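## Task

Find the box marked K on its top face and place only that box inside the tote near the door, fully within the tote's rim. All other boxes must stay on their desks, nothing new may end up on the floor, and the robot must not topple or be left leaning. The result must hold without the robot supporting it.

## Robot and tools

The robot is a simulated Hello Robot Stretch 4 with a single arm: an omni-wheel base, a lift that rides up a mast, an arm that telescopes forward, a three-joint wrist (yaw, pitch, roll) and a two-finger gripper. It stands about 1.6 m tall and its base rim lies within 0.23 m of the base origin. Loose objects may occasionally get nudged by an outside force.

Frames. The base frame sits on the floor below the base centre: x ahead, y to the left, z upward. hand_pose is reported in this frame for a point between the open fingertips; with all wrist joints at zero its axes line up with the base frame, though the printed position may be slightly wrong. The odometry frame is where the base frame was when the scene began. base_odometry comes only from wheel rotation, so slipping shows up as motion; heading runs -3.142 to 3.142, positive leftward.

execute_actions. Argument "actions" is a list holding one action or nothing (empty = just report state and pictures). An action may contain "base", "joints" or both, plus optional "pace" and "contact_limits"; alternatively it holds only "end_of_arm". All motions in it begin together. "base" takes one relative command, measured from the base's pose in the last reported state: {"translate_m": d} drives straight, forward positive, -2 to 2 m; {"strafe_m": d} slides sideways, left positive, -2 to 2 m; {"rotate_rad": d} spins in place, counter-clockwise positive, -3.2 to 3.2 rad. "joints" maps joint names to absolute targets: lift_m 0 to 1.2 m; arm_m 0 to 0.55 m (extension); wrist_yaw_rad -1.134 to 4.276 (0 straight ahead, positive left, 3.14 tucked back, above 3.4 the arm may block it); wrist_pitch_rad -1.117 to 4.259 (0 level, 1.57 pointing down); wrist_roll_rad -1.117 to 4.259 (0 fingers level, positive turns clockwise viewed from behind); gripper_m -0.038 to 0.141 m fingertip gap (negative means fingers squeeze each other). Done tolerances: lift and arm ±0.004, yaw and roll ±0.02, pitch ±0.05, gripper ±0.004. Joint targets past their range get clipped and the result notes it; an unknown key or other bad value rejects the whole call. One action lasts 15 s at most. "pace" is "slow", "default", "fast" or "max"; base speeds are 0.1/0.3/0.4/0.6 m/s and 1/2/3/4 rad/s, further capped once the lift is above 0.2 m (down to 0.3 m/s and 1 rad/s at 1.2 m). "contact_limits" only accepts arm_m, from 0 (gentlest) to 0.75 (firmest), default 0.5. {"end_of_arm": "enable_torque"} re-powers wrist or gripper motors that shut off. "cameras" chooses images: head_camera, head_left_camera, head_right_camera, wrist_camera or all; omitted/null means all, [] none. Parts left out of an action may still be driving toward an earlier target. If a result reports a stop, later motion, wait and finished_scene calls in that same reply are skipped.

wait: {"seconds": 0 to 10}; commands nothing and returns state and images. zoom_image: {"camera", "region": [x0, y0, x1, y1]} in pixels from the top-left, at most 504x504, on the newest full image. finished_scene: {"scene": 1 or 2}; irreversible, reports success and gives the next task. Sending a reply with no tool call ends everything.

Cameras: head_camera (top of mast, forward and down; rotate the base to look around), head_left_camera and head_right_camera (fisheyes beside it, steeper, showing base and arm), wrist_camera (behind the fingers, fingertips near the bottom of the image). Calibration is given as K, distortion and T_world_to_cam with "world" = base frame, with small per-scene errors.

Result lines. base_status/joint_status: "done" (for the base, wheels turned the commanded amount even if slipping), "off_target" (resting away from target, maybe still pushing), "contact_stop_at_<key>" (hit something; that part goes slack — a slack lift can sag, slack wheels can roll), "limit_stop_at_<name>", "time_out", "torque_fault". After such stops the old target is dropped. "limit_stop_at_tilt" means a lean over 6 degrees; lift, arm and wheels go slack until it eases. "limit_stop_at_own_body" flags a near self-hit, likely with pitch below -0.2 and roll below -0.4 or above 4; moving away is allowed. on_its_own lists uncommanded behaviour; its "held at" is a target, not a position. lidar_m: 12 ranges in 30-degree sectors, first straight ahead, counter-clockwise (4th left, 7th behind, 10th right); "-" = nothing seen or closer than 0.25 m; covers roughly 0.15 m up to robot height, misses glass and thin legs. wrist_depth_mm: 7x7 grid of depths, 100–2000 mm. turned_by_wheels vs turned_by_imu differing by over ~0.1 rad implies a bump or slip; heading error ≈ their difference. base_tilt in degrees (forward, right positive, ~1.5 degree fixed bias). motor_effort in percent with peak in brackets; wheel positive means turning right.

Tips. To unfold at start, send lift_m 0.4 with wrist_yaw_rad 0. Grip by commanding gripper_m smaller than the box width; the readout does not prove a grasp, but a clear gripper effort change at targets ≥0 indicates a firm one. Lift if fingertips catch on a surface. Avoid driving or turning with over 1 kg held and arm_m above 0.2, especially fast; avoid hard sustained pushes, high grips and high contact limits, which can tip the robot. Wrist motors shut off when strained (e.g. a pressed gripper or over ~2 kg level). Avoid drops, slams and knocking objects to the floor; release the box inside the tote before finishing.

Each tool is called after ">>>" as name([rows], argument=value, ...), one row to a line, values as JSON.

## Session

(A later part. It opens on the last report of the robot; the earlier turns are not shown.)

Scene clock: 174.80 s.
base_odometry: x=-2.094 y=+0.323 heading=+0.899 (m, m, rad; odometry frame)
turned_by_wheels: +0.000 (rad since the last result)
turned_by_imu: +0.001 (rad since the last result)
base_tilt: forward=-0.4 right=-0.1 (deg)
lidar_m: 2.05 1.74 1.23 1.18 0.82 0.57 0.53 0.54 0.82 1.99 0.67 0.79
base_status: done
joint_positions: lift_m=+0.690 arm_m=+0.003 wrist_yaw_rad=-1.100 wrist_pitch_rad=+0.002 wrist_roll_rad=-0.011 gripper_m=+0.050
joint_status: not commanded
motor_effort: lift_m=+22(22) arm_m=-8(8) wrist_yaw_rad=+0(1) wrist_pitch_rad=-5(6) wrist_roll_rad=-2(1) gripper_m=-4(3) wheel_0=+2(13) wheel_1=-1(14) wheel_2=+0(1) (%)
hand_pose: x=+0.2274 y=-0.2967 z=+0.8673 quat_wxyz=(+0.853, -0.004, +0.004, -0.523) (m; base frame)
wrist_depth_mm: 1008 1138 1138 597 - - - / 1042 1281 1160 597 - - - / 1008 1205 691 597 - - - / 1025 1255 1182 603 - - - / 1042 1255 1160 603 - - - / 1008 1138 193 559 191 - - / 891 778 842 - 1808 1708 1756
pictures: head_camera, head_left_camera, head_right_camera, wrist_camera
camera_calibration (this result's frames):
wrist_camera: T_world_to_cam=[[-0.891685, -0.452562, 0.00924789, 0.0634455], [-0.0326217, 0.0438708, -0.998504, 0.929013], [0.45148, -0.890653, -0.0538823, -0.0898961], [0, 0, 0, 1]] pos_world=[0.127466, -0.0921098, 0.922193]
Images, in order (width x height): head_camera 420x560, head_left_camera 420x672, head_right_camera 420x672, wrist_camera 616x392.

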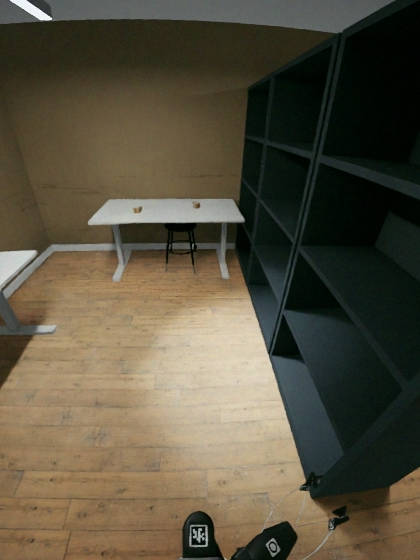

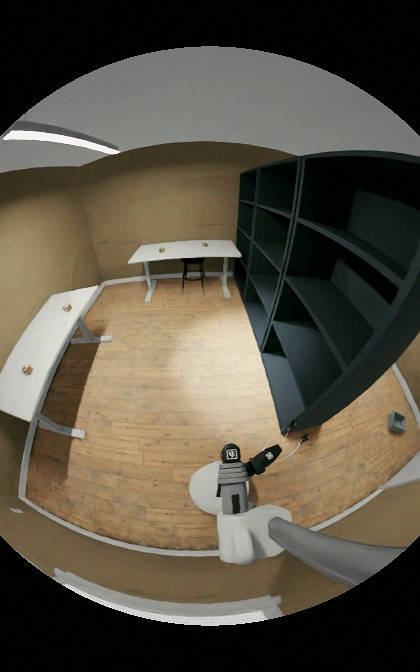

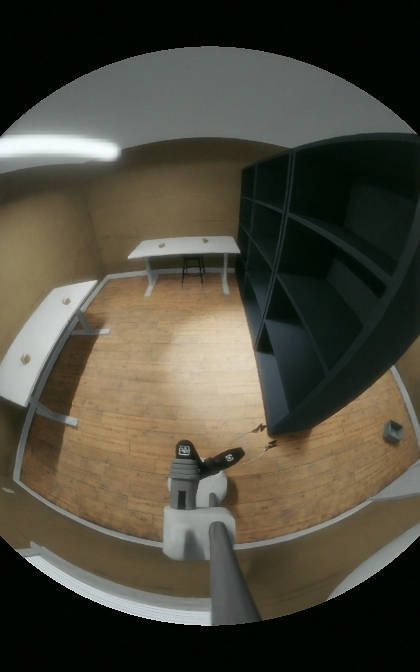

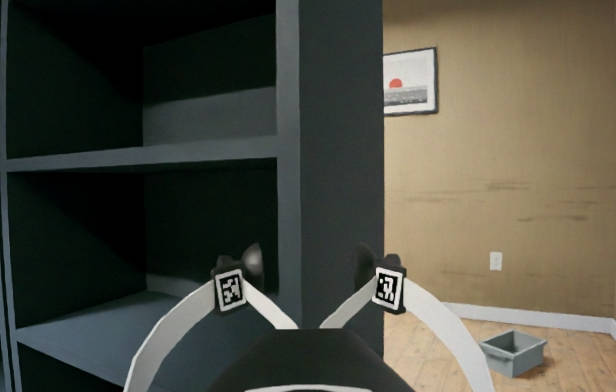

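>>> zoom_image(camera="head_camera", region=[120, 190, 220, 230])

>>> zoom_image(camera="head_left_camera", region=[0, 290, 100, 390])

Region (120, 190, 220, 230) of head_camera's 420x560 image, scaled by 5.040, with more detail than that image has; it fills the top 202 rows of this view, and the rest is white.

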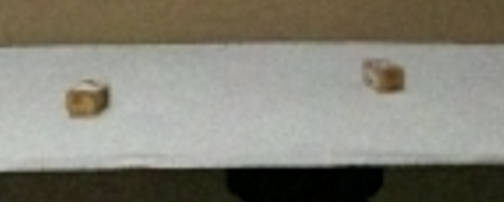

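Region (0, 290, 100, 390) of head_left_camera's 420x672 image, scaled by 5.040, with more detail than that image has.

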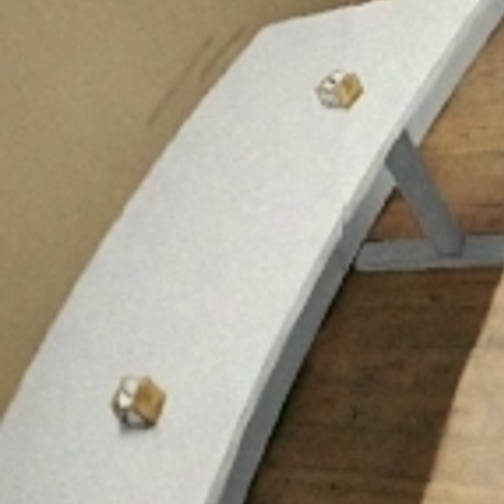

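>>> execute_actions([
  {"base": {"rotate_rad": 0.55}, "joints": {"wrist_yaw_rad": 0.0}, "pace": "fast"},
], cameras=[])

>>> execute_actions([
  {"base": {"translate_m": 1.08}, "joints": {"lift_m": 0.75}, "pace": "max"},
])

Scene clock: 189.30 s.
base_odometry: x=-2.094 y=+0.323 heading=+1.449 (m, m, rad; odometry frame)
turned_by_wheels: +0.550 (rad since the last result)
turned_by_imu: +0.547 (rad since the last result)
base_tilt: forward=-0.3 right=-0.3 (deg)
lidar_m: 1.68 1.21 1.19 0.78 0.56 0.54 0.60 0.83 2.01 0.69 0.79 2.27
base_status: done
joint_positions: lift_m=+0.690 arm_m=+0.003 wrist_yaw_rad=+0.000 wrist_pitch_rad=+0.002 wrist_roll_rad=-0.011 gripper_m=+0.050
joint_status: all done
motor_effort: lift_m=+22(22) arm_m=-8(8) wrist_yaw_rad=+0(9) wrist_pitch_rad=-4(5) wrist_roll_rad=-1(1) gripper_m=-6(5) wheel_0=-1(10) wheel_1=-2(9) wheel_2=+1(10) (%)
hand_pose: x=+0.4627 y=-0.0875 z=+0.8673 quat_wxyz=(+1.000, -0.005, +0.001, +0.000) (m; base frame)
wrist_depth_mm: 1708 - - - - - - / 1708 - - - - - - / 1708 - - - - - - / 1756 - - - - - - / 1281 1921 1921 - - - - / 1756 - 192 - 191 - - / 1661 1808 1921 - 1921 1756 1808
pictures: none
No camera images: the call's "cameras" was empty. Leave "cameras" out to get every camera's image.

Scene clock: 193.17 s.
base_odometry: x=-1.963 y=+1.395 heading=+1.450 (m, m, rad; odometry frame)
turned_by_wheels: +0.001 (rad since the last result)
turned_by_imu: -0.003 (rad since the last result)
base_tilt: forward=-0.4 right=-0.2 (deg)
lidar_m: 0.93 0.68 0.62 0.64 0.88 1.46 1.54 1.14 1.10 1.17 1.46 1.39
base_status: done
joint_positions: lift_m=+0.750 arm_m=+0.003 wrist_yaw_rad=+0.000 wrist_pitch_rad=+0.002 wrist_roll_rad=-0.011 gripper_m=+0.050
joint_status: all done
motor_effort: lift_m=+21(26) arm_m=-8(8) wrist_yaw_rad=+0(3) wrist_pitch_rad=-6(5) wrist_roll_rad=-1(3) gripper_m=-3(3) wheel_0=+2(9) wheel_1=+2(7) wheel_2=+2(15) (%)
hand_pose: x=+0.4628 y=-0.0875 z=+0.9274 quat_wxyz=(+1.000, -0.005, +0.001, +0.000) (m; base frame)
wrist_depth_mm: 1229 1499 1921 - - 1756 1661 / 1229 1464 1921 - - 1708 1618 / 1255 1499 1921 - - 1708 1618 / 1255 1537 1921 - - 1756 1576 / 1255 1499 1808 - 1576 1336 1255 / 759 768 193 - 191 1756 1618 / 569 1336 1863 - 1921 1756 1576
pictures: head_camera, head_left_camera, head_right_camera, wrist_camera
camera_calibration (this result's frames):
wrist_camera: T_world_to_cam=[[-0.00167965, -0.999956, 0.00924722, -0.092245], [-0.0538162, -0.00914345, -0.998509, 0.992705], [0.998549, -0.00217479, -0.0537985, -0.182069], [0, 0, 0, 1]] pos_world=[0.235073, -0.0835601, 0.982282]
Images, in order (width x height): head_camera 420x560, head_left_camera 420x672, head_right_camera 420x672, wrist_camera 616x392.

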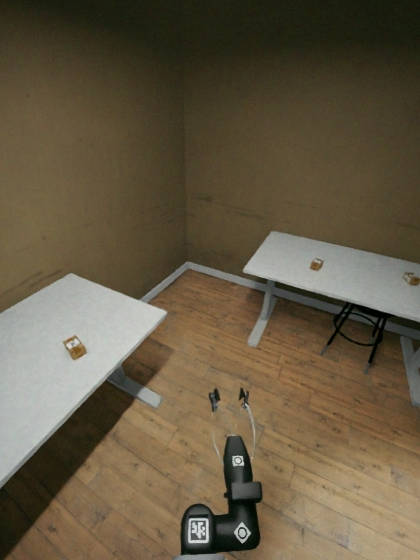

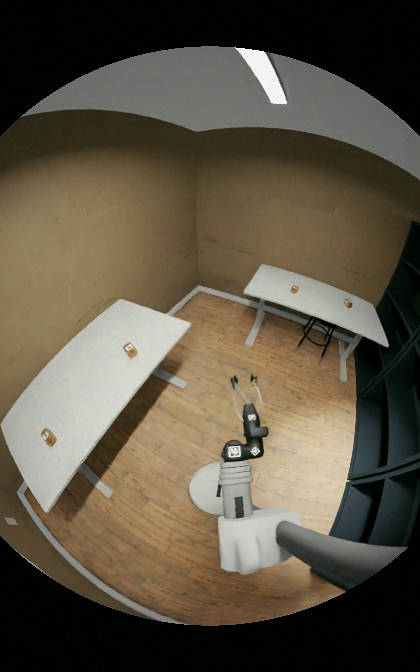

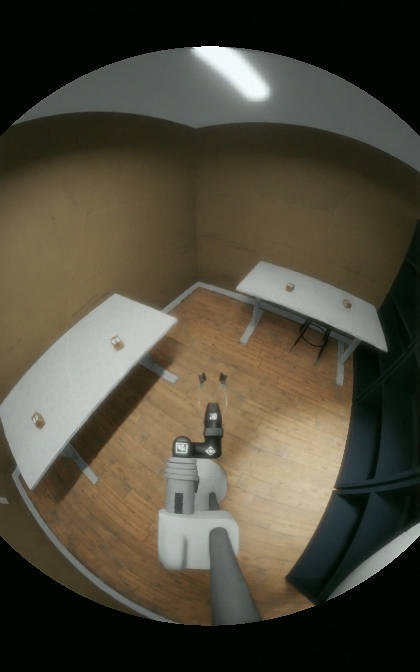

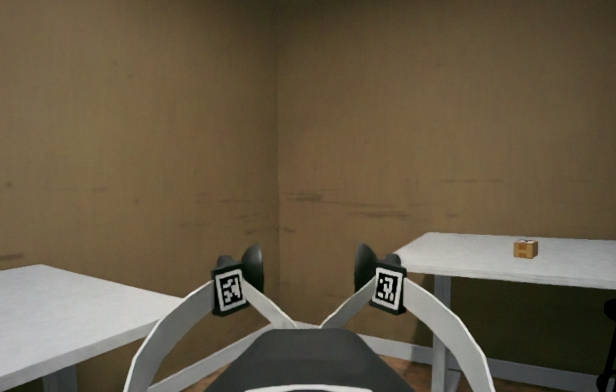

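>>> zoom_image(camera="head_camera", region=[50, 325, 100, 370])

>>> zoom_image(camera="head_camera", region=[300, 250, 335, 280])

>>> zoom_image(camera="head_camera", region=[385, 262, 420, 292])

>>> zoom_image(camera="head_left_camera", region=[28, 418, 68, 456])

Region (50, 325, 100, 370) of head_camera's 420x560 image, scaled by 10.080, with more detail than that image has; it fills the top 454 rows of this view, and the rest is white.

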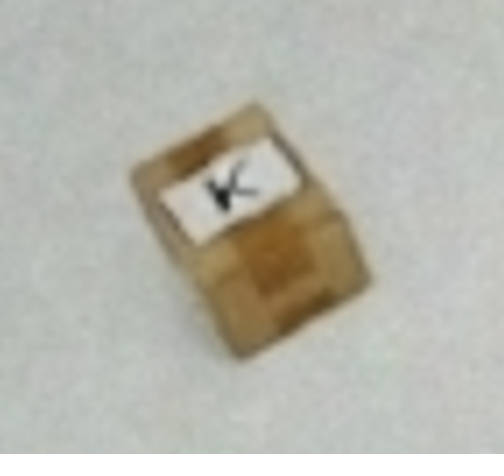

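Region (300, 250, 335, 280) of head_camera's 420x560 image, scaled by 14.400, with more detail than that image has; it fills the top 432 rows of this view, and the rest is white.

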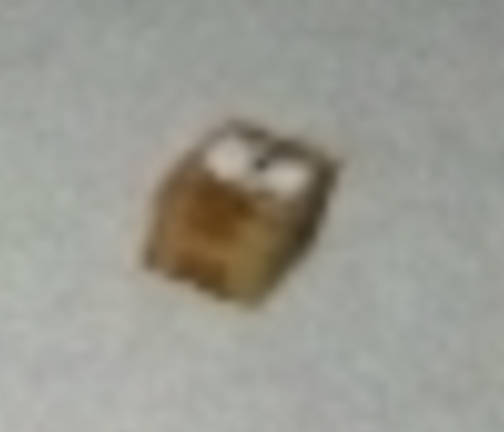

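Region (385, 262, 420, 292) of head_camera's 420x560 image, scaled by 14.400, with more detail than that image has; it fills the top 432 rows of this view, and the rest is white.

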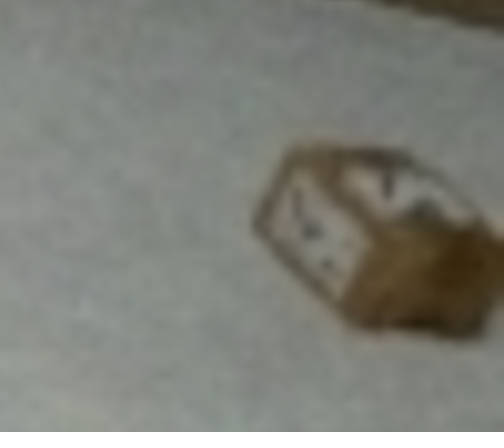

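Region (28, 418, 68, 456) of head_left_camera's 420x672 image, scaled by 12.600, with more detail than that image has; it fills the top 479 rows of this view, and the rest is white.

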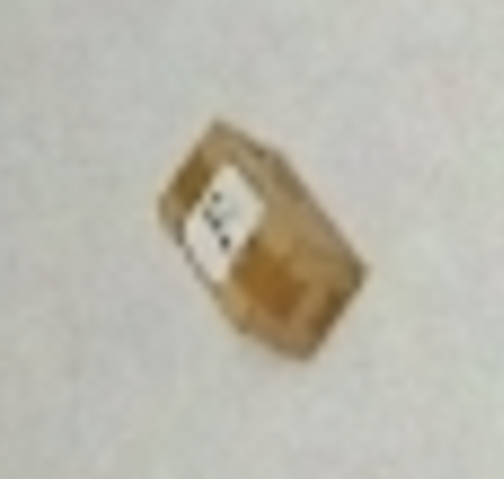

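>>> execute_actions([
  {"base": {"rotate_rad": 0.62}, "joints": {"arm_m": 0.38, "wrist_yaw_rad": 0.18, "wrist_pitch_rad": 0.35, "gripper_m": 0.141, "lift_m": 0.74}},
], cameras=["head_camera", "wrist_camera"])

Scene clock: 225.90 s.
base_odometry: x=-1.963 y=+1.395 heading=+2.069 (m, m, rad; odometry frame)
turned_by_wheels: +0.619 (rad since the last result)
turned_by_imu: +0.616 (rad since the last result)
base_tilt: forward=-0.3 right=-0.1 (deg)
lidar_m: 0.65 0.63 0.68 1.55 1.47 1.61 1.11 1.11 1.20 1.44 1.40 0.83
base_status: done
joint_positions: lift_m=+0.740 arm_m=+0.379 wrist_yaw_rad=+0.180 wrist_pitch_rad=+0.352 wrist_roll_rad=-0.011 gripper_m=+0.141
joint_status: all done
motor_effort: lift_m=+16(19) arm_m=+8(9) wrist_yaw_rad=+3(7) wrist_pitch_rad=-5(3) wrist_roll_rad=-1(2) gripper_m=+1(6) wheel_0=-2(10) wheel_1=-4(9) wheel_2=-1(9) (%)
hand_pose: x=+0.8315 y=-0.0375 z=+0.8190 quat_wxyz=(+0.980, -0.021, +0.174, +0.089) (m; base frame)
wrist_depth_mm: 723 750 809 842 891 931 991 / 759 798 831 891 931 976 1042 / 788 820 854 891 904 1060 1098 / 603 591 591 585 585 580 1160 / 433 436 433 355 433 427 418 / 338 314 317 307 314 317 330 / 282 279 291 - 289 278 276
pictures: head_camera, wrist_camera
camera_calibration (this result's frames):
wrist_camera: T_world_to_cam=[[0.180813, -0.983475, 0.00919071, -0.191737], [-0.384715, -0.0793243, -0.91962, 1.11267], [0.905152, 0.162743, -0.3927, -0.194571], [0, 0, 0, 1]] pos_world=[0.638847, -0.0686418, 0.94859]
Images, in order (width x height): head_camera 420x560, wrist_camera 616x392.

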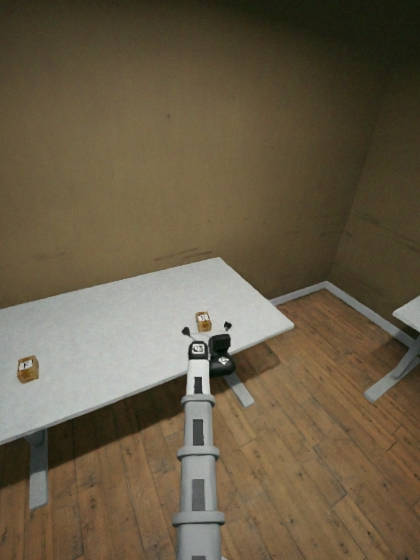

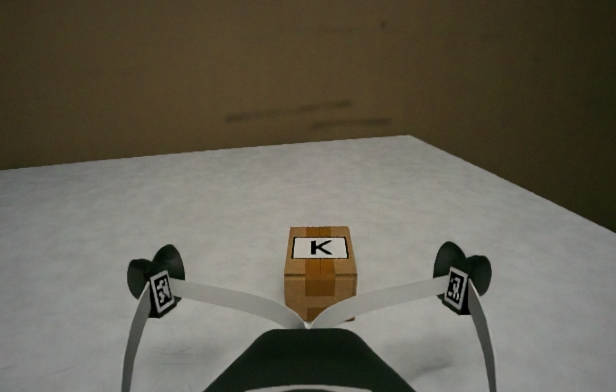

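>>> execute_actions([
  {"joints": {"arm_m": 0.462, "lift_m": 0.67}},
], cameras=["wrist_camera"])

Scene clock: 234.47 s.
base_odometry: x=-1.963 y=+1.395 heading=+2.069 (m, m, rad; odometry frame)
turned_by_wheels: +0.000 (rad since the last result)
turned_by_imu: -0.002 (rad since the last result)
base_tilt: forward=-0.3 right=-0.3 (deg)
lidar_m: 0.63 0.63 0.67 1.53 1.46 1.58 1.14 1.10 1.19 1.44 1.40 0.85
base_status: not commanded
joint_positions: lift_m=+0.670 arm_m=+0.461 wrist_yaw_rad=+0.180 wrist_pitch_rad=+0.352 wrist_roll_rad=-0.011 gripper_m=+0.141
joint_status: all done
motor_effort: lift_m=+16(16) arm_m=+8(8) wrist_yaw_rad=+2(2) wrist_pitch_rad=-4(4) wrist_roll_rad=-1(1) gripper_m=+2(1) wheel_0=-2(2) wheel_1=-4(4) wheel_2=-1(1) (%)
hand_pose: x=+0.9135 y=-0.0375 z=+0.7490 quat_wxyz=(+0.980, -0.021, +0.174, +0.089) (m; base frame)
wrist_depth_mm: 661 691 732 768 809 866 917 / 691 723 759 809 854 904 946 / 676 668 647 634 621 707 1008 / 415 413 407 276 402 399 397 / 300 301 285 208 297 290 290 / 235 216 216 211 216 220 228 / 194 192 201 - 199 191 195
pictures: wrist_camera
camera_calibration (this result's frames):
wrist_camera: T_world_to_cam=[[0.180754, -0.983485, 0.00919082, -0.205883], [-0.384749, -0.0793066, -0.919608, 1.07986], [0.90515, 0.162687, -0.39273, -0.296249], [0, 0, 0, 1]] pos_world=[0.720839, -0.068647, 0.878595]
Images, in order (width x height): wrist_camera 616x392.

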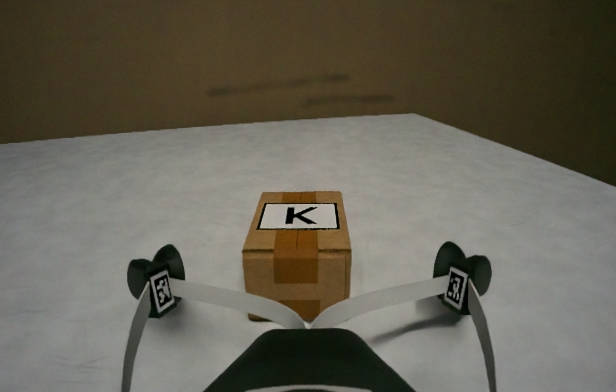

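>>> execute_actions([
  {"joints": {"arm_m": 0.478, "gripper_m": 0.02}},
], cameras=["wrist_camera"])

Scene clock: 239.73 s.
base_odometry: x=-1.963 y=+1.395 heading=+2.069 (m, m, rad; odometry frame)
turned_by_wheels: +0.000 (rad since the last result)
turned_by_imu: -0.002 (rad since the last result)
base_tilt: forward=-0.2 right=-0.2 (deg)
lidar_m: 0.65 0.63 0.69 1.54 1.46 1.57 1.15 1.10 1.18 1.45 1.40 0.83
base_status: not commanded
joint_positions: lift_m=+0.670 arm_m=+0.477 wrist_yaw_rad=+0.180 wrist_pitch_rad=+0.353 wrist_roll_rad=-0.011 gripper_m=+0.020
joint_status: all done
motor_effort: lift_m=+16(16) arm_m=+8(8) wrist_yaw_rad=+4(1) wrist_pitch_rad=-6(6) wrist_roll_rad=-1(1) gripper_m=-16(14) wheel_0=-3(2) wheel_1=-4(4) wheel_2=-2(2) (%)
hand_pose: x=+0.9294 y=-0.0375 z=+0.7488 quat_wxyz=(+0.980, -0.021, +0.174, +0.089) (m; base frame)
wrist_depth_mm: 647 683 723 759 798 854 891 / 676 715 759 809 831 891 946 / 676 654 640 627 621 699 991 / 413 410 404 404 399 397 394 / 298 300 298 193 279 291 287 / 233 224 184 183 185 220 226 / 194 191 200 - 198 189 192
pictures: wrist_camera
camera_calibration (this result's frames):
wrist_camera: T_world_to_cam=[[0.180765, -0.983483, 0.00918937, -0.208785], [-0.385487, -0.0794423, -0.919287, 1.08623], [0.904834, 0.162632, -0.39348, -0.309913], [0, 0, 0, 1]] pos_world=[0.73689, -0.0686423, 0.878534]
Images, in order (width x height): wrist_camera 616x392.

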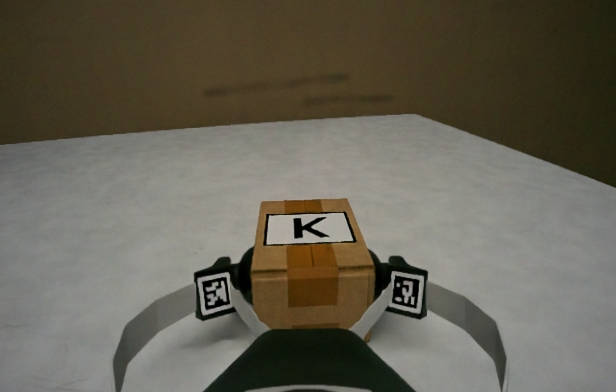

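Gripped. Lift it off the desk and check.

>>> execute_actions([
  {"joints": {"lift_m": 0.71}},
], cameras=["wrist_camera"])

Scene clock: 241.93 s.
base_odometry: x=-1.963 y=+1.395 heading=+2.069 (m, m, rad; odometry frame)
turned_by_wheels: +0.000 (rad since the last result)
turned_by_imu: -0.001 (rad since the last result)
base_tilt: forward=-0.3 right=-0.3 (deg)
lidar_m: 0.65 0.61 0.67 1.54 1.47 1.58 1.13 1.09 1.18 1.45 1.40 0.85
base_status: not commanded
joint_positions: lift_m=+0.710 arm_m=+0.477 wrist_yaw_rad=+0.180 wrist_pitch_rad=+0.353 wrist_roll_rad=-0.011 gripper_m=+0.020
joint_status: all done
motor_effort: lift_m=+23(24) arm_m=+8(8) wrist_yaw_rad=+2(0) wrist_pitch_rad=-7(7) wrist_roll_rad=+0(2) gripper_m=-17(17) wheel_0=-2(1) wheel_1=-4(4) wheel_2=-2(1) (%)
hand_pose: x=+0.9294 y=-0.0376 z=+0.7882 quat_wxyz=(+0.980, -0.021, +0.174, +0.089) (m; base frame)
wrist_depth_mm: 661 691 715 759 798 842 904 / 683 715 750 788 842 904 931 / 715 732 768 788 778 931 1025 / 517 517 512 504 500 500 1025 / 375 377 373 193 349 364 359 / 291 281 184 183 185 274 286 / 243 239 251 - 247 237 237
pictures: wrist_camera
camera_calibration (this result's frames):
wrist_camera: T_world_to_cam=[[0.180767, -0.983483, 0.00918898, -0.209149], [-0.385687, -0.0794787, -0.9192, 1.12249], [0.904748, 0.162617, -0.393684, -0.294182], [0, 0, 0, 1]] pos_world=[0.736899, -0.0686411, 0.917902]
Images, in order (width x height): wrist_camera 616x392.

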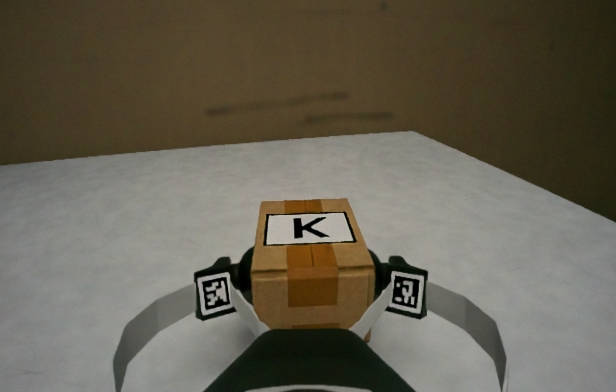

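>>> execute_actions([
  {"base": {"rotate_rad": -2.74}, "joints": {"arm_m": 0.005, "lift_m": 0.73}},
], cameras=["head_camera", "wrist_camera"])

Scene clock: 258.60 s.
base_odometry: x=-1.963 y=+1.395 heading=-0.671 (m, m, rad; odometry frame)
turned_by_wheels: -2.740 (rad since the last result)
turned_by_imu: -2.737 (rad since the last result)
base_tilt: forward=-0.3 right=-0.2 (deg)
lidar_m: 1.11 1.15 1.49 1.39 0.98 0.67 0.63 0.66 0.87 1.46 1.52 1.17
base_status: done
joint_positions: lift_m=+0.730 arm_m=+0.006 wrist_yaw_rad=+0.180 wrist_pitch_rad=+0.353 wrist_roll_rad=-0.011 gripper_m=+0.020
joint_status: all done
motor_effort: lift_m=+23(24) arm_m=-9(11) wrist_yaw_rad=+3(3) wrist_pitch_rad=-7(8) wrist_roll_rad=-1(0) gripper_m=-20(16) wheel_0=+2(10) wheel_1=+3(8) wheel_2=+1(10) (%)
hand_pose: x=+0.4593 y=-0.0377 z=+0.8081 quat_wxyz=(+0.980, -0.021, +0.174, +0.089) (m; base frame)
wrist_depth_mm: 1336 946 866 1008 960 904 831 / 1397 1366 960 1281 1229 1160 854 / 1464 1430 960 1308 1255 1229 866 / 1255 1138 991 1042 1025 1025 891 / 1499 1618 1042 193 1430 1255 976 / 1308 1255 184 183 186 1078 1336 / 1160 1160 1160 - 1078 1060 1118
pictures: head_camera, wrist_camera
camera_calibration (this result's frames):
wrist_camera: T_world_to_cam=[[0.18038, -0.983554, 0.00919384, -0.124299], [-0.385869, -0.0793585, -0.919134, 0.959564], [0.904748, 0.162246, -0.393838, 0.13911], [0, 0, 0, 1]] pos_world=[0.266827, -0.0686754, 0.937898]
Images, in order (width x height): head_camera 420x560, wrist_camera 616x392.

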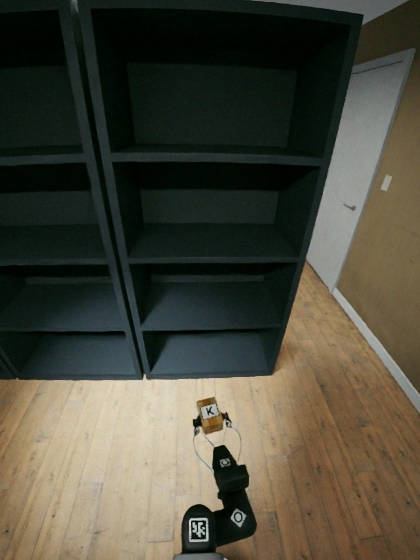

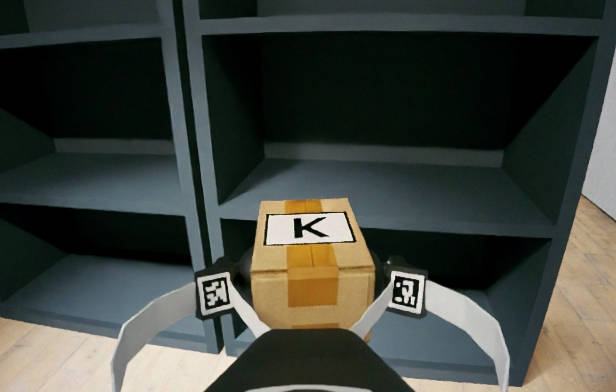

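>>> execute_actions([
  {"base": {"strafe_m": -0.92}, "joints": {"lift_m": 0.42}, "pace": "fast"},
], cameras=["head_camera", "wrist_camera"])

Scene clock: 263.97 s.
base_odometry: x=-2.535 y=+0.674 heading=-0.670 (m, m, rad; odometry frame)
turned_by_wheels: +0.000 (rad since the last result)
turned_by_imu: -0.005 (rad since the last result)
base_tilt: forward=-0.2 right=-0.2 (deg)
lidar_m: 1.53 1.19 1.59 2.34 0.89 0.66 0.82 0.87 0.60 0.54 0.56 0.75
base_status: done
joint_positions: lift_m=+0.420 arm_m=+0.006 wrist_yaw_rad=+0.180 wrist_pitch_rad=+0.353 wrist_roll_rad=-0.011 gripper_m=+0.020
joint_status: all done
motor_effort: lift_m=+16(22) arm_m=-9(8) wrist_yaw_rad=+1(4) wrist_pitch_rad=-8(7) wrist_roll_rad=-2(2) gripper_m=-14(18) wheel_0=+1(14) wheel_1=+2(13) wheel_2=+0(1) (%)
hand_pose: x=+0.4593 y=-0.0376 z=+0.4987 quat_wxyz=(+0.980, -0.021, +0.175, +0.089) (m; base frame)
wrist_depth_mm: 1366 1308 1042 - - 1618 1008 / 1397 1336 1060 - - 1618 991 / 1464 1499 1160 - - 1661 991 / 1397 1499 1229 1576 1618 1464 991 / 1138 1118 1078 194 1118 1160 976 / 946 904 185 183 185 891 878 / 778 768 798 - 798 759 768
pictures: head_camera, wrist_camera
camera_calibration (this result's frames):
wrist_camera: T_world_to_cam=[[0.180709, -0.983494, 0.00919383, -0.121511], [-0.385885, -0.0794954, -0.919115, 0.675145], [0.904675, 0.162545, -0.393881, 0.0172901], [0, 0, 0, 1]] pos_world=[0.266845, -0.0686452, 0.628463]
Images, in order (width x height): head_camera 420x560, wrist_camera 616x392.

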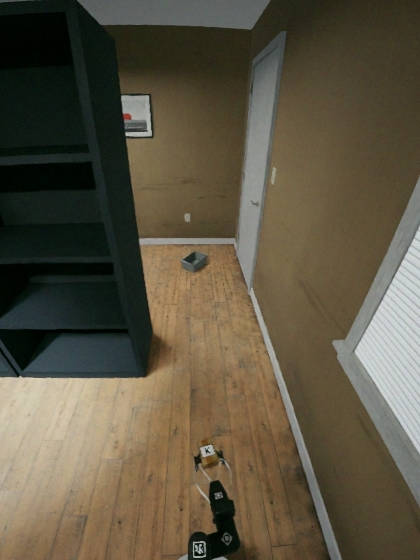

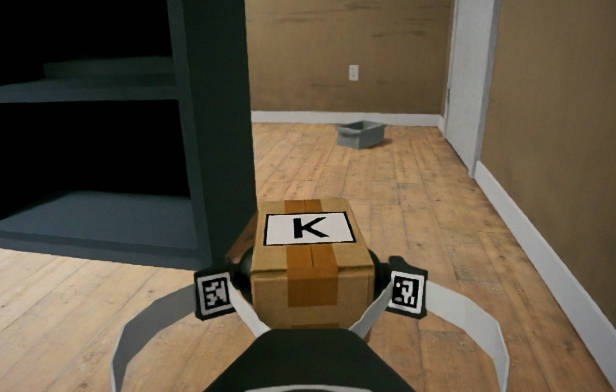

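>>> execute_actions([
  {"base": {"translate_m": 2.0}, "pace": "max"},
])

Scene clock: 271.83 s.
base_odometry: x=-0.967 y=-0.568 heading=-0.670 (m, m, rad; odometry frame)
turned_by_wheels: +0.000 (rad since the last result)
turned_by_imu: -0.006 (rad since the last result)
base_tilt: forward=-0.3 right=-0.2 (deg)
lidar_m: 0.55 0.62 1.83 1.71 0.58 0.58 2.38 0.78 0.55 0.51 0.51 0.72
base_status: done
joint_positions: lift_m=+0.420 arm_m=+0.006 wrist_yaw_rad=+0.180 wrist_pitch_rad=+0.353 wrist_roll_rad=-0.011 gripper_m=+0.020
joint_status: not commanded
motor_effort: lift_m=+17(17) arm_m=-8(9) wrist_yaw_rad=+0(1) wrist_pitch_rad=-9(6) wrist_roll_rad=-2(1) gripper_m=-17(14) wheel_0=+1(10) wheel_1=+1(9) wheel_2=+3(15) (%)
hand_pose: x=+0.4593 y=-0.0376 z=+0.4986 quat_wxyz=(+0.980, -0.021, +0.175, +0.089) (m; base frame)
wrist_depth_mm: 1098 1060 1008 960 931 917 878 / 1138 1118 1060 1025 976 946 891 / 1205 1182 1138 1078 1042 1008 891 / 1336 1255 1182 1118 1098 1060 878 / 1205 1205 1205 193 1118 1098 866 / 931 891 185 183 185 878 842 / 788 759 798 - 788 768 759
pictures: head_camera, head_left_camera, head_right_camera, wrist_camera
camera_calibration (this result's frames):
wrist_camera: T_world_to_cam=[[0.180708, -0.983494, 0.0091937, -0.121505], [-0.385878, -0.0794937, -0.919118, 0.675081], [0.904678, 0.162545, -0.393874, 0.0172913], [0, 0, 0, 1]] pos_world=[0.266813, -0.0686453, 0.628407]
Images, in order (width x height): head_camera 420x560, head_left_camera 420x672, head_right_camera 420x672, wrist_camera 616x392.

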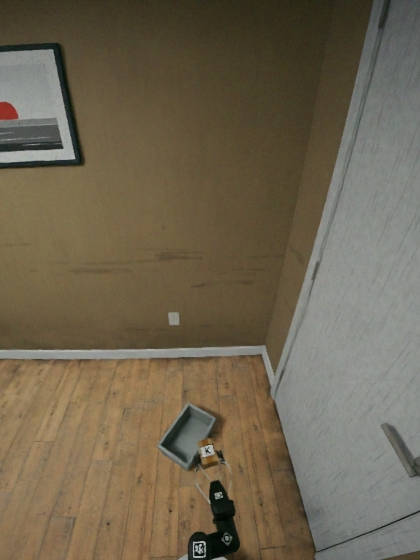

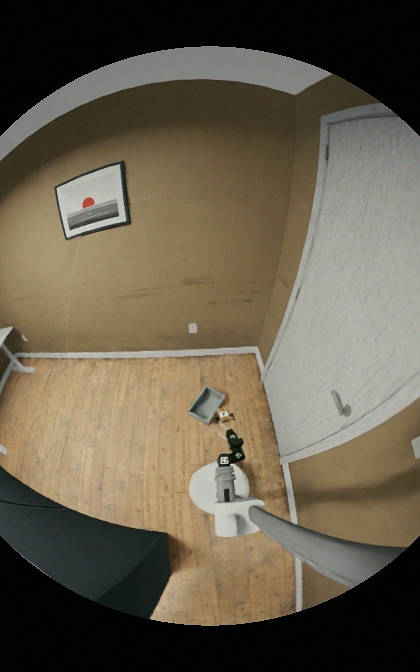

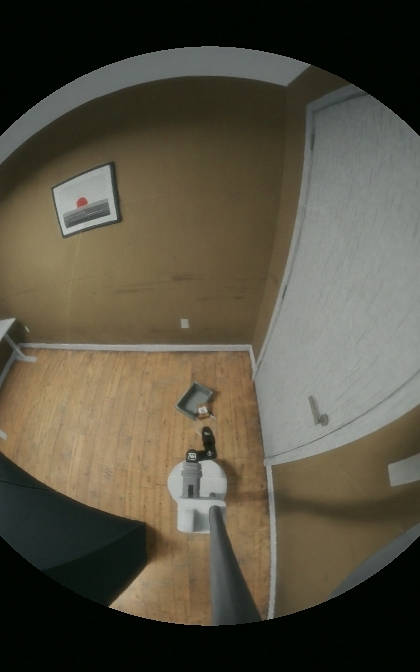

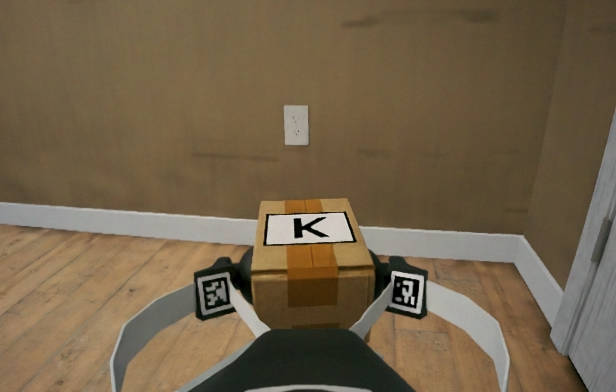

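>>> zoom_image(camera="head_camera", region=[140, 390, 250, 490])

Region (140, 390, 250, 490) of head_camera's 420x560 image, scaled by 4.582, with more detail than that image has; it fills the top 458 rows of this view, and the rest is white.

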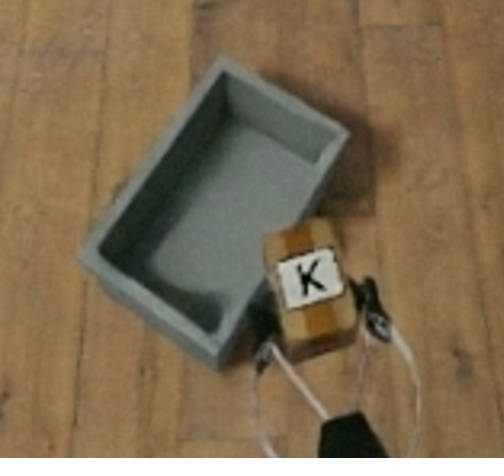

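>>> execute_actions([
  {"base": {"strafe_m": 0.17}, "joints": {"arm_m": 0.52, "wrist_yaw_rad": 1.0, "wrist_pitch_rad": 1.92, "lift_m": 0.35}},
])

Scene clock: 295.43 s.
base_odometry: x=-0.862 y=-0.435 heading=-0.670 (m, m, rad; odometry frame)
turned_by_wheels: +0.000 (rad since the last result)
turned_by_imu: -0.002 (rad since the last result)
base_tilt: forward=-0.3 right=-0.3 (deg)
lidar_m: 0.53 1.34 1.81 1.75 0.58 0.47 0.86 1.05 0.74 0.67 0.66 0.65
base_status: done
joint_positions: lift_m=+0.350 arm_m=+0.519 wrist_yaw_rad=+1.000 wrist_pitch_rad=+1.919 wrist_roll_rad=-0.011 gripper_m=+0.020
joint_status: all done
motor_effort: lift_m=+16(18) arm_m=+8(9) wrist_yaw_rad=+1(9) wrist_pitch_rad=+5(6) wrist_roll_rad=+0(1) gripper_m=-13(16) wheel_0=+0(10) wheel_1=+1(11) wheel_2=+0(1) (%)
hand_pose: x=+0.7098 y=-0.1300 z=+0.2573 quat_wxyz=(+0.502, -0.395, +0.717, +0.279) (m; base frame)
wrist_depth_mm: 402 407 404 407 407 404 402 / 424 394 424 421 418 418 424 / 449 394 449 449 442 449 449 / 477 466 469 466 462 473 477 / 508 508 384 193 375 508 508 / 549 530 185 183 186 530 544 / 585 580 569 - 574 574 580
pictures: head_camera, head_left_camera, head_right_camera, wrist_camera
camera_calibration (this result's frames):
wrist_camera: T_world_to_cam=[[0.846376, -0.532582, -0.00176619, -0.666529], [-0.490064, -0.780097, 0.388954, 0.188937], [-0.208528, -0.328336, -0.921256, 0.572649], [0, 0, 0, 1]] pos_world=[0.776139, -0.0195711, 0.452892]
Images, in order (width x height): head_camera 420x560, head_left_camera 420x672, head_right_camera 420x672, wrist_camera 616x392.

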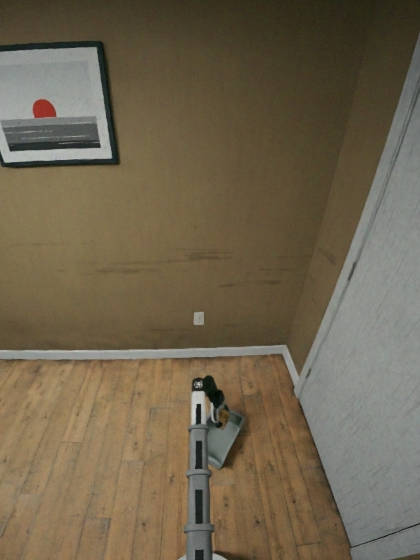

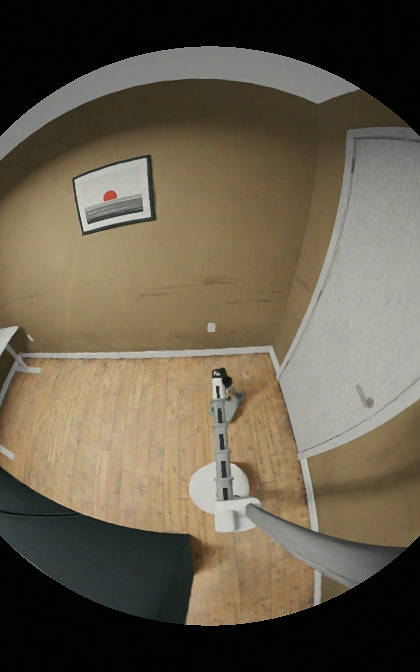

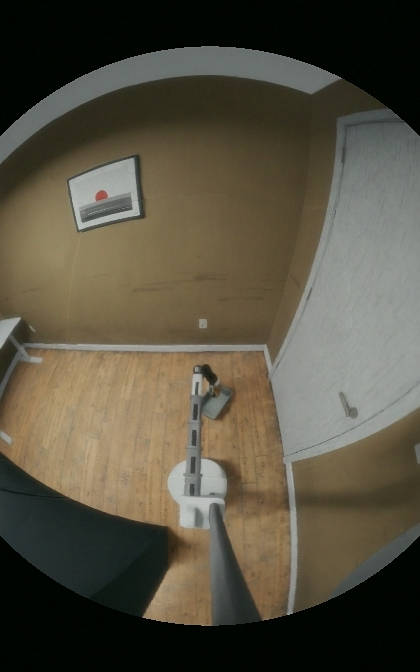

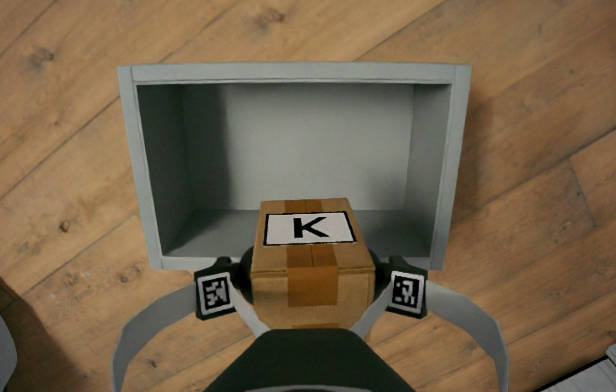

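>>> execute_actions([
  {"joints": {"lift_m": 0.168}},
], cameras=["head_camera", "wrist_camera"])

Scene clock: 306.40 s.
base_odometry: x=-0.862 y=-0.435 heading=-0.670 (m, m, rad; odometry frame)
turned_by_wheels: +0.000 (rad since the last result)
turned_by_imu: -0.002 (rad since the last result)
base_tilt: forward=-0.3 right=-0.2 (deg)
lidar_m: 0.53 1.33 1.83 1.74 0.58 0.46 0.84 1.04 0.74 0.67 0.67 0.63
base_status: not commanded
joint_positions: lift_m=+0.168 arm_m=+0.519 wrist_yaw_rad=+1.000 wrist_pitch_rad=+1.919 wrist_roll_rad=-0.011 gripper_m=+0.020
joint_status: all done
motor_effort: lift_m=+16(14) arm_m=+8(8) wrist_yaw_rad=+3(2) wrist_pitch_rad=+5(6) wrist_roll_rad=+0(2) gripper_m=-15(17) wheel_0=-1(1) wheel_1=+1(1) wheel_2=+0(0) (%)
hand_pose: x=+0.7098 y=-0.1300 z=+0.0753 quat_wxyz=(+0.502, -0.395, +0.717, +0.279) (m; base frame)
wrist_depth_mm: 240 239 241 241 240 239 238 / 246 143 141 141 141 141 198 / 200 265 264 265 264 236 183 / 211 277 279 273 278 255 183 / 210 290 290 193 290 253 183 / 208 265 184 183 185 218 187 / 207 243 256 - 255 236 192
pictures: head_camera, wrist_camera
camera_calibration (this result's frames):
wrist_camera: T_world_to_cam=[[0.846376, -0.532582, -0.0017662, -0.666853], [-0.490064, -0.780097, 0.388954, 0.259722], [-0.208528, -0.328336, -0.921256, 0.404996], [0, 0, 0, 1]] pos_world=[0.776142, -0.0195711, 0.270907]
Images, in order (width x height): head_camera 420x560, wrist_camera 616x392.

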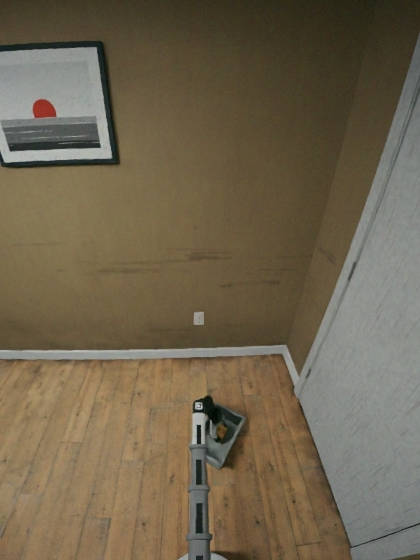

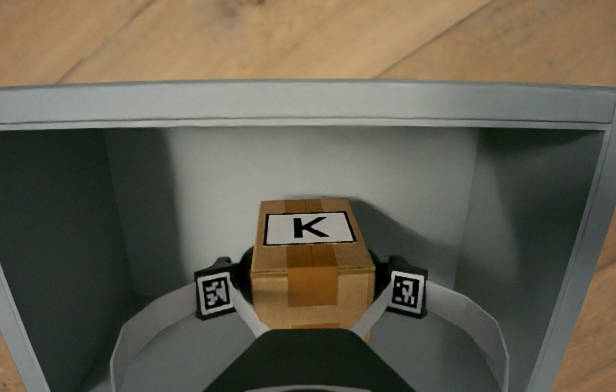

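>>> execute_actions([
  {"joints": {"lift_m": 0.146}, "pace": "slow"},
], cameras=["wrist_camera"])

Scene clock: 309.83 s.
base_odometry: x=-0.862 y=-0.435 heading=-0.670 (m, m, rad; odometry frame)
turned_by_wheels: +0.000 (rad since the last result)
turned_by_imu: -0.001 (rad since the last result)
base_tilt: forward=-0.3 right=-0.2 (deg)
lidar_m: 0.55 1.34 1.83 1.76 0.59 0.46 0.85 1.04 0.75 0.68 0.69 0.66
base_status: not commanded
joint_positions: lift_m=+0.147 arm_m=+0.519 wrist_yaw_rad=+1.000 wrist_pitch_rad=+1.921 wrist_roll_rad=-0.011 gripper_m=+0.020
joint_status: all done
motor_effort: lift_m=+11(17) arm_m=+8(8) wrist_yaw_rad=+3(2) wrist_pitch_rad=-4(2) wrist_roll_rad=-2(1) gripper_m=-16(16) wheel_0=-1(1) wheel_1=+1(1) wheel_2=+0(0) (%)
hand_pose: x=+0.7094 y=-0.1306 z=+0.0540 quat_wxyz=(+0.501, -0.396, +0.718, +0.279) (m; base frame)
wrist_depth_mm: 222 224 224 224 224 223 222 / 229 229 230 135 137 229 230 / 126 245 246 245 245 219 - / 212 259 260 254 260 254 182 / 211 273 270 193 270 252 182 / 210 251 183 181 186 216 186 / 208 245 256 - 255 216 -
pictures: wrist_camera
camera_calibration (this result's frames):
wrist_camera: T_world_to_cam=[[0.846373, -0.532588, -0.00179239, -0.666881], [-0.489476, -0.779178, 0.391529, 0.266876], [-0.20992, -0.330502, -0.920164, 0.385717], [0, 0, 0, 1]] pos_world=[0.776029, -0.0197493, 0.249238]
Images, in order (width x height): wrist_camera 616x392.

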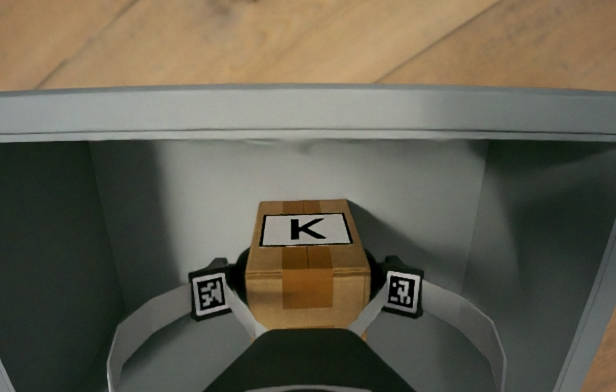

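The box is touching the tote floor (efforts changed). Release.

>>> execute_actions([
  {"joints": {"gripper_m": 0.09, "lift_m": 0.15}},
], cameras=["wrist_camera"])

>>> execute_actions([
  {"joints": {"lift_m": 0.3}, "pace": "fast"},
], cameras=["head_camera", "wrist_camera"])

Scene clock: 313.27 s.
base_odometry: x=-0.862 y=-0.435 heading=-0.670 (m, m, rad; odometry frame)
turned_by_wheels: +0.000 (rad since the last result)
turned_by_imu: -0.001 (rad since the last result)
base_tilt: forward=-0.3 right=-0.3 (deg)
lidar_m: 0.54 1.33 1.83 1.74 0.57 0.45 0.85 1.05 0.74 0.69 0.68 0.66
base_status: not commanded
joint_positions: lift_m=+0.150 arm_m=+0.519 wrist_yaw_rad=+1.000 wrist_pitch_rad=+1.920 wrist_roll_rad=-0.011 gripper_m=+0.090
joint_status: all done
motor_effort: lift_m=+21(20) arm_m=+8(8) wrist_yaw_rad=+3(3) wrist_pitch_rad=+2(2) wrist_roll_rad=-1(1) gripper_m=+0(15) wheel_0=+0(1) wheel_1=+1(1) wheel_2=+0(0) (%)
hand_pose: x=+0.7097 y=-0.1302 z=+0.0570 quat_wxyz=(+0.501, -0.395, +0.717, +0.279) (m; base frame)
wrist_depth_mm: 223 224 224 224 224 223 222 / 230 229 132 130 131 229 230 / 190 246 247 245 245 220 182 / 211 259 260 254 259 254 183 / 211 274 271 195 270 254 182 / 209 274 193 181 198 220 187 / 207 244 256 - 255 216 -
pictures: wrist_camera
camera_calibration (this result's frames):
wrist_camera: T_world_to_cam=[[0.846374, -0.532586, -0.00177591, -0.666885], [-0.489847, -0.779756, 0.389911, 0.266406], [-0.209046, -0.329141, -0.920851, 0.388297], [0, 0, 0, 1]] pos_world=[0.776104, -0.0196374, 0.252504]
Images, in order (width x height): wrist_camera 616x392.

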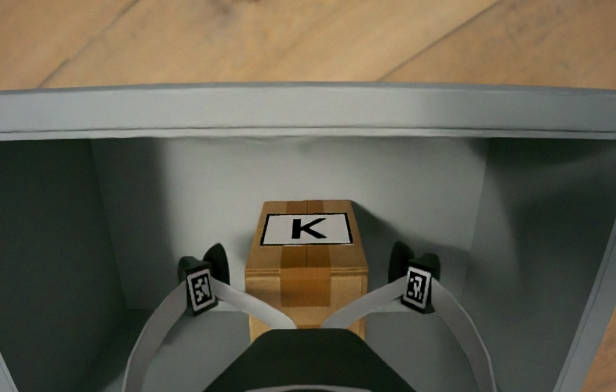

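Scene clock: 314.63 s.
base_odometry: x=-0.862 y=-0.435 heading=-0.670 (m, m, rad; odometry frame)
turned_by_wheels: +0.000 (rad since the last result)
turned_by_imu: -0.001 (rad since the last result)
base_tilt: forward=-0.3 right=-0.3 (deg)
lidar_m: 0.52 1.36 1.84 1.73 0.59 0.46 0.86 1.05 0.75 0.68 0.67 0.65
base_status: not commanded
joint_positions: lift_m=+0.300 arm_m=+0.519 wrist_yaw_rad=+1.000 wrist_pitch_rad=+1.920 wrist_roll_rad=-0.011 gripper_m=+0.090
joint_status: all done
motor_effort: lift_m=+23(25) arm_m=+8(8) wrist_yaw_rad=+2(4) wrist_pitch_rad=+3(2) wrist_roll_rad=-1(1) gripper_m=-4(0) wheel_0=-1(1) wheel_1=+1(1) wheel_2=+0(0) (%)
hand_pose: x=+0.7097 y=-0.1302 z=+0.2068 quat_wxyz=(+0.501, -0.395, +0.717, +0.279) (m; base frame)
wrist_depth_mm: 357 359 362 359 359 359 357 / 377 268 370 370 368 325 375 / 399 330 397 392 394 327 397 / 427 362 421 329 413 410 424 / 452 359 384 384 364 445 452 / 484 477 329 330 330 473 488 / 517 512 512 - 512 512 517
pictures: head_camera, wrist_camera
camera_calibration (this result's frames):
wrist_camera: T_world_to_cam=[[0.846374, -0.532586, -0.0017754, -0.666622], [-0.489858, -0.779772, 0.389864, 0.208011], [-0.209021, -0.329101, -0.920871, 0.526275], [0, 0, 0, 1]] pos_world=[0.77611, -0.0196342, 0.402352]
Images, in order (width x height): head_camera 420x560, wrist_camera 616x392.

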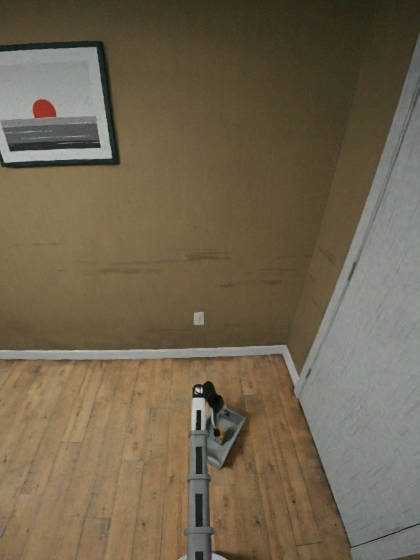

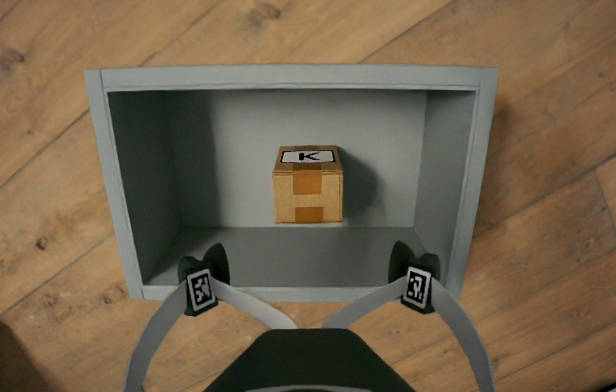

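The K box is standing inside the tote, and the gripper is clear of it.

>>> finished_scene(scene=1)

The scene is finished: the task was done.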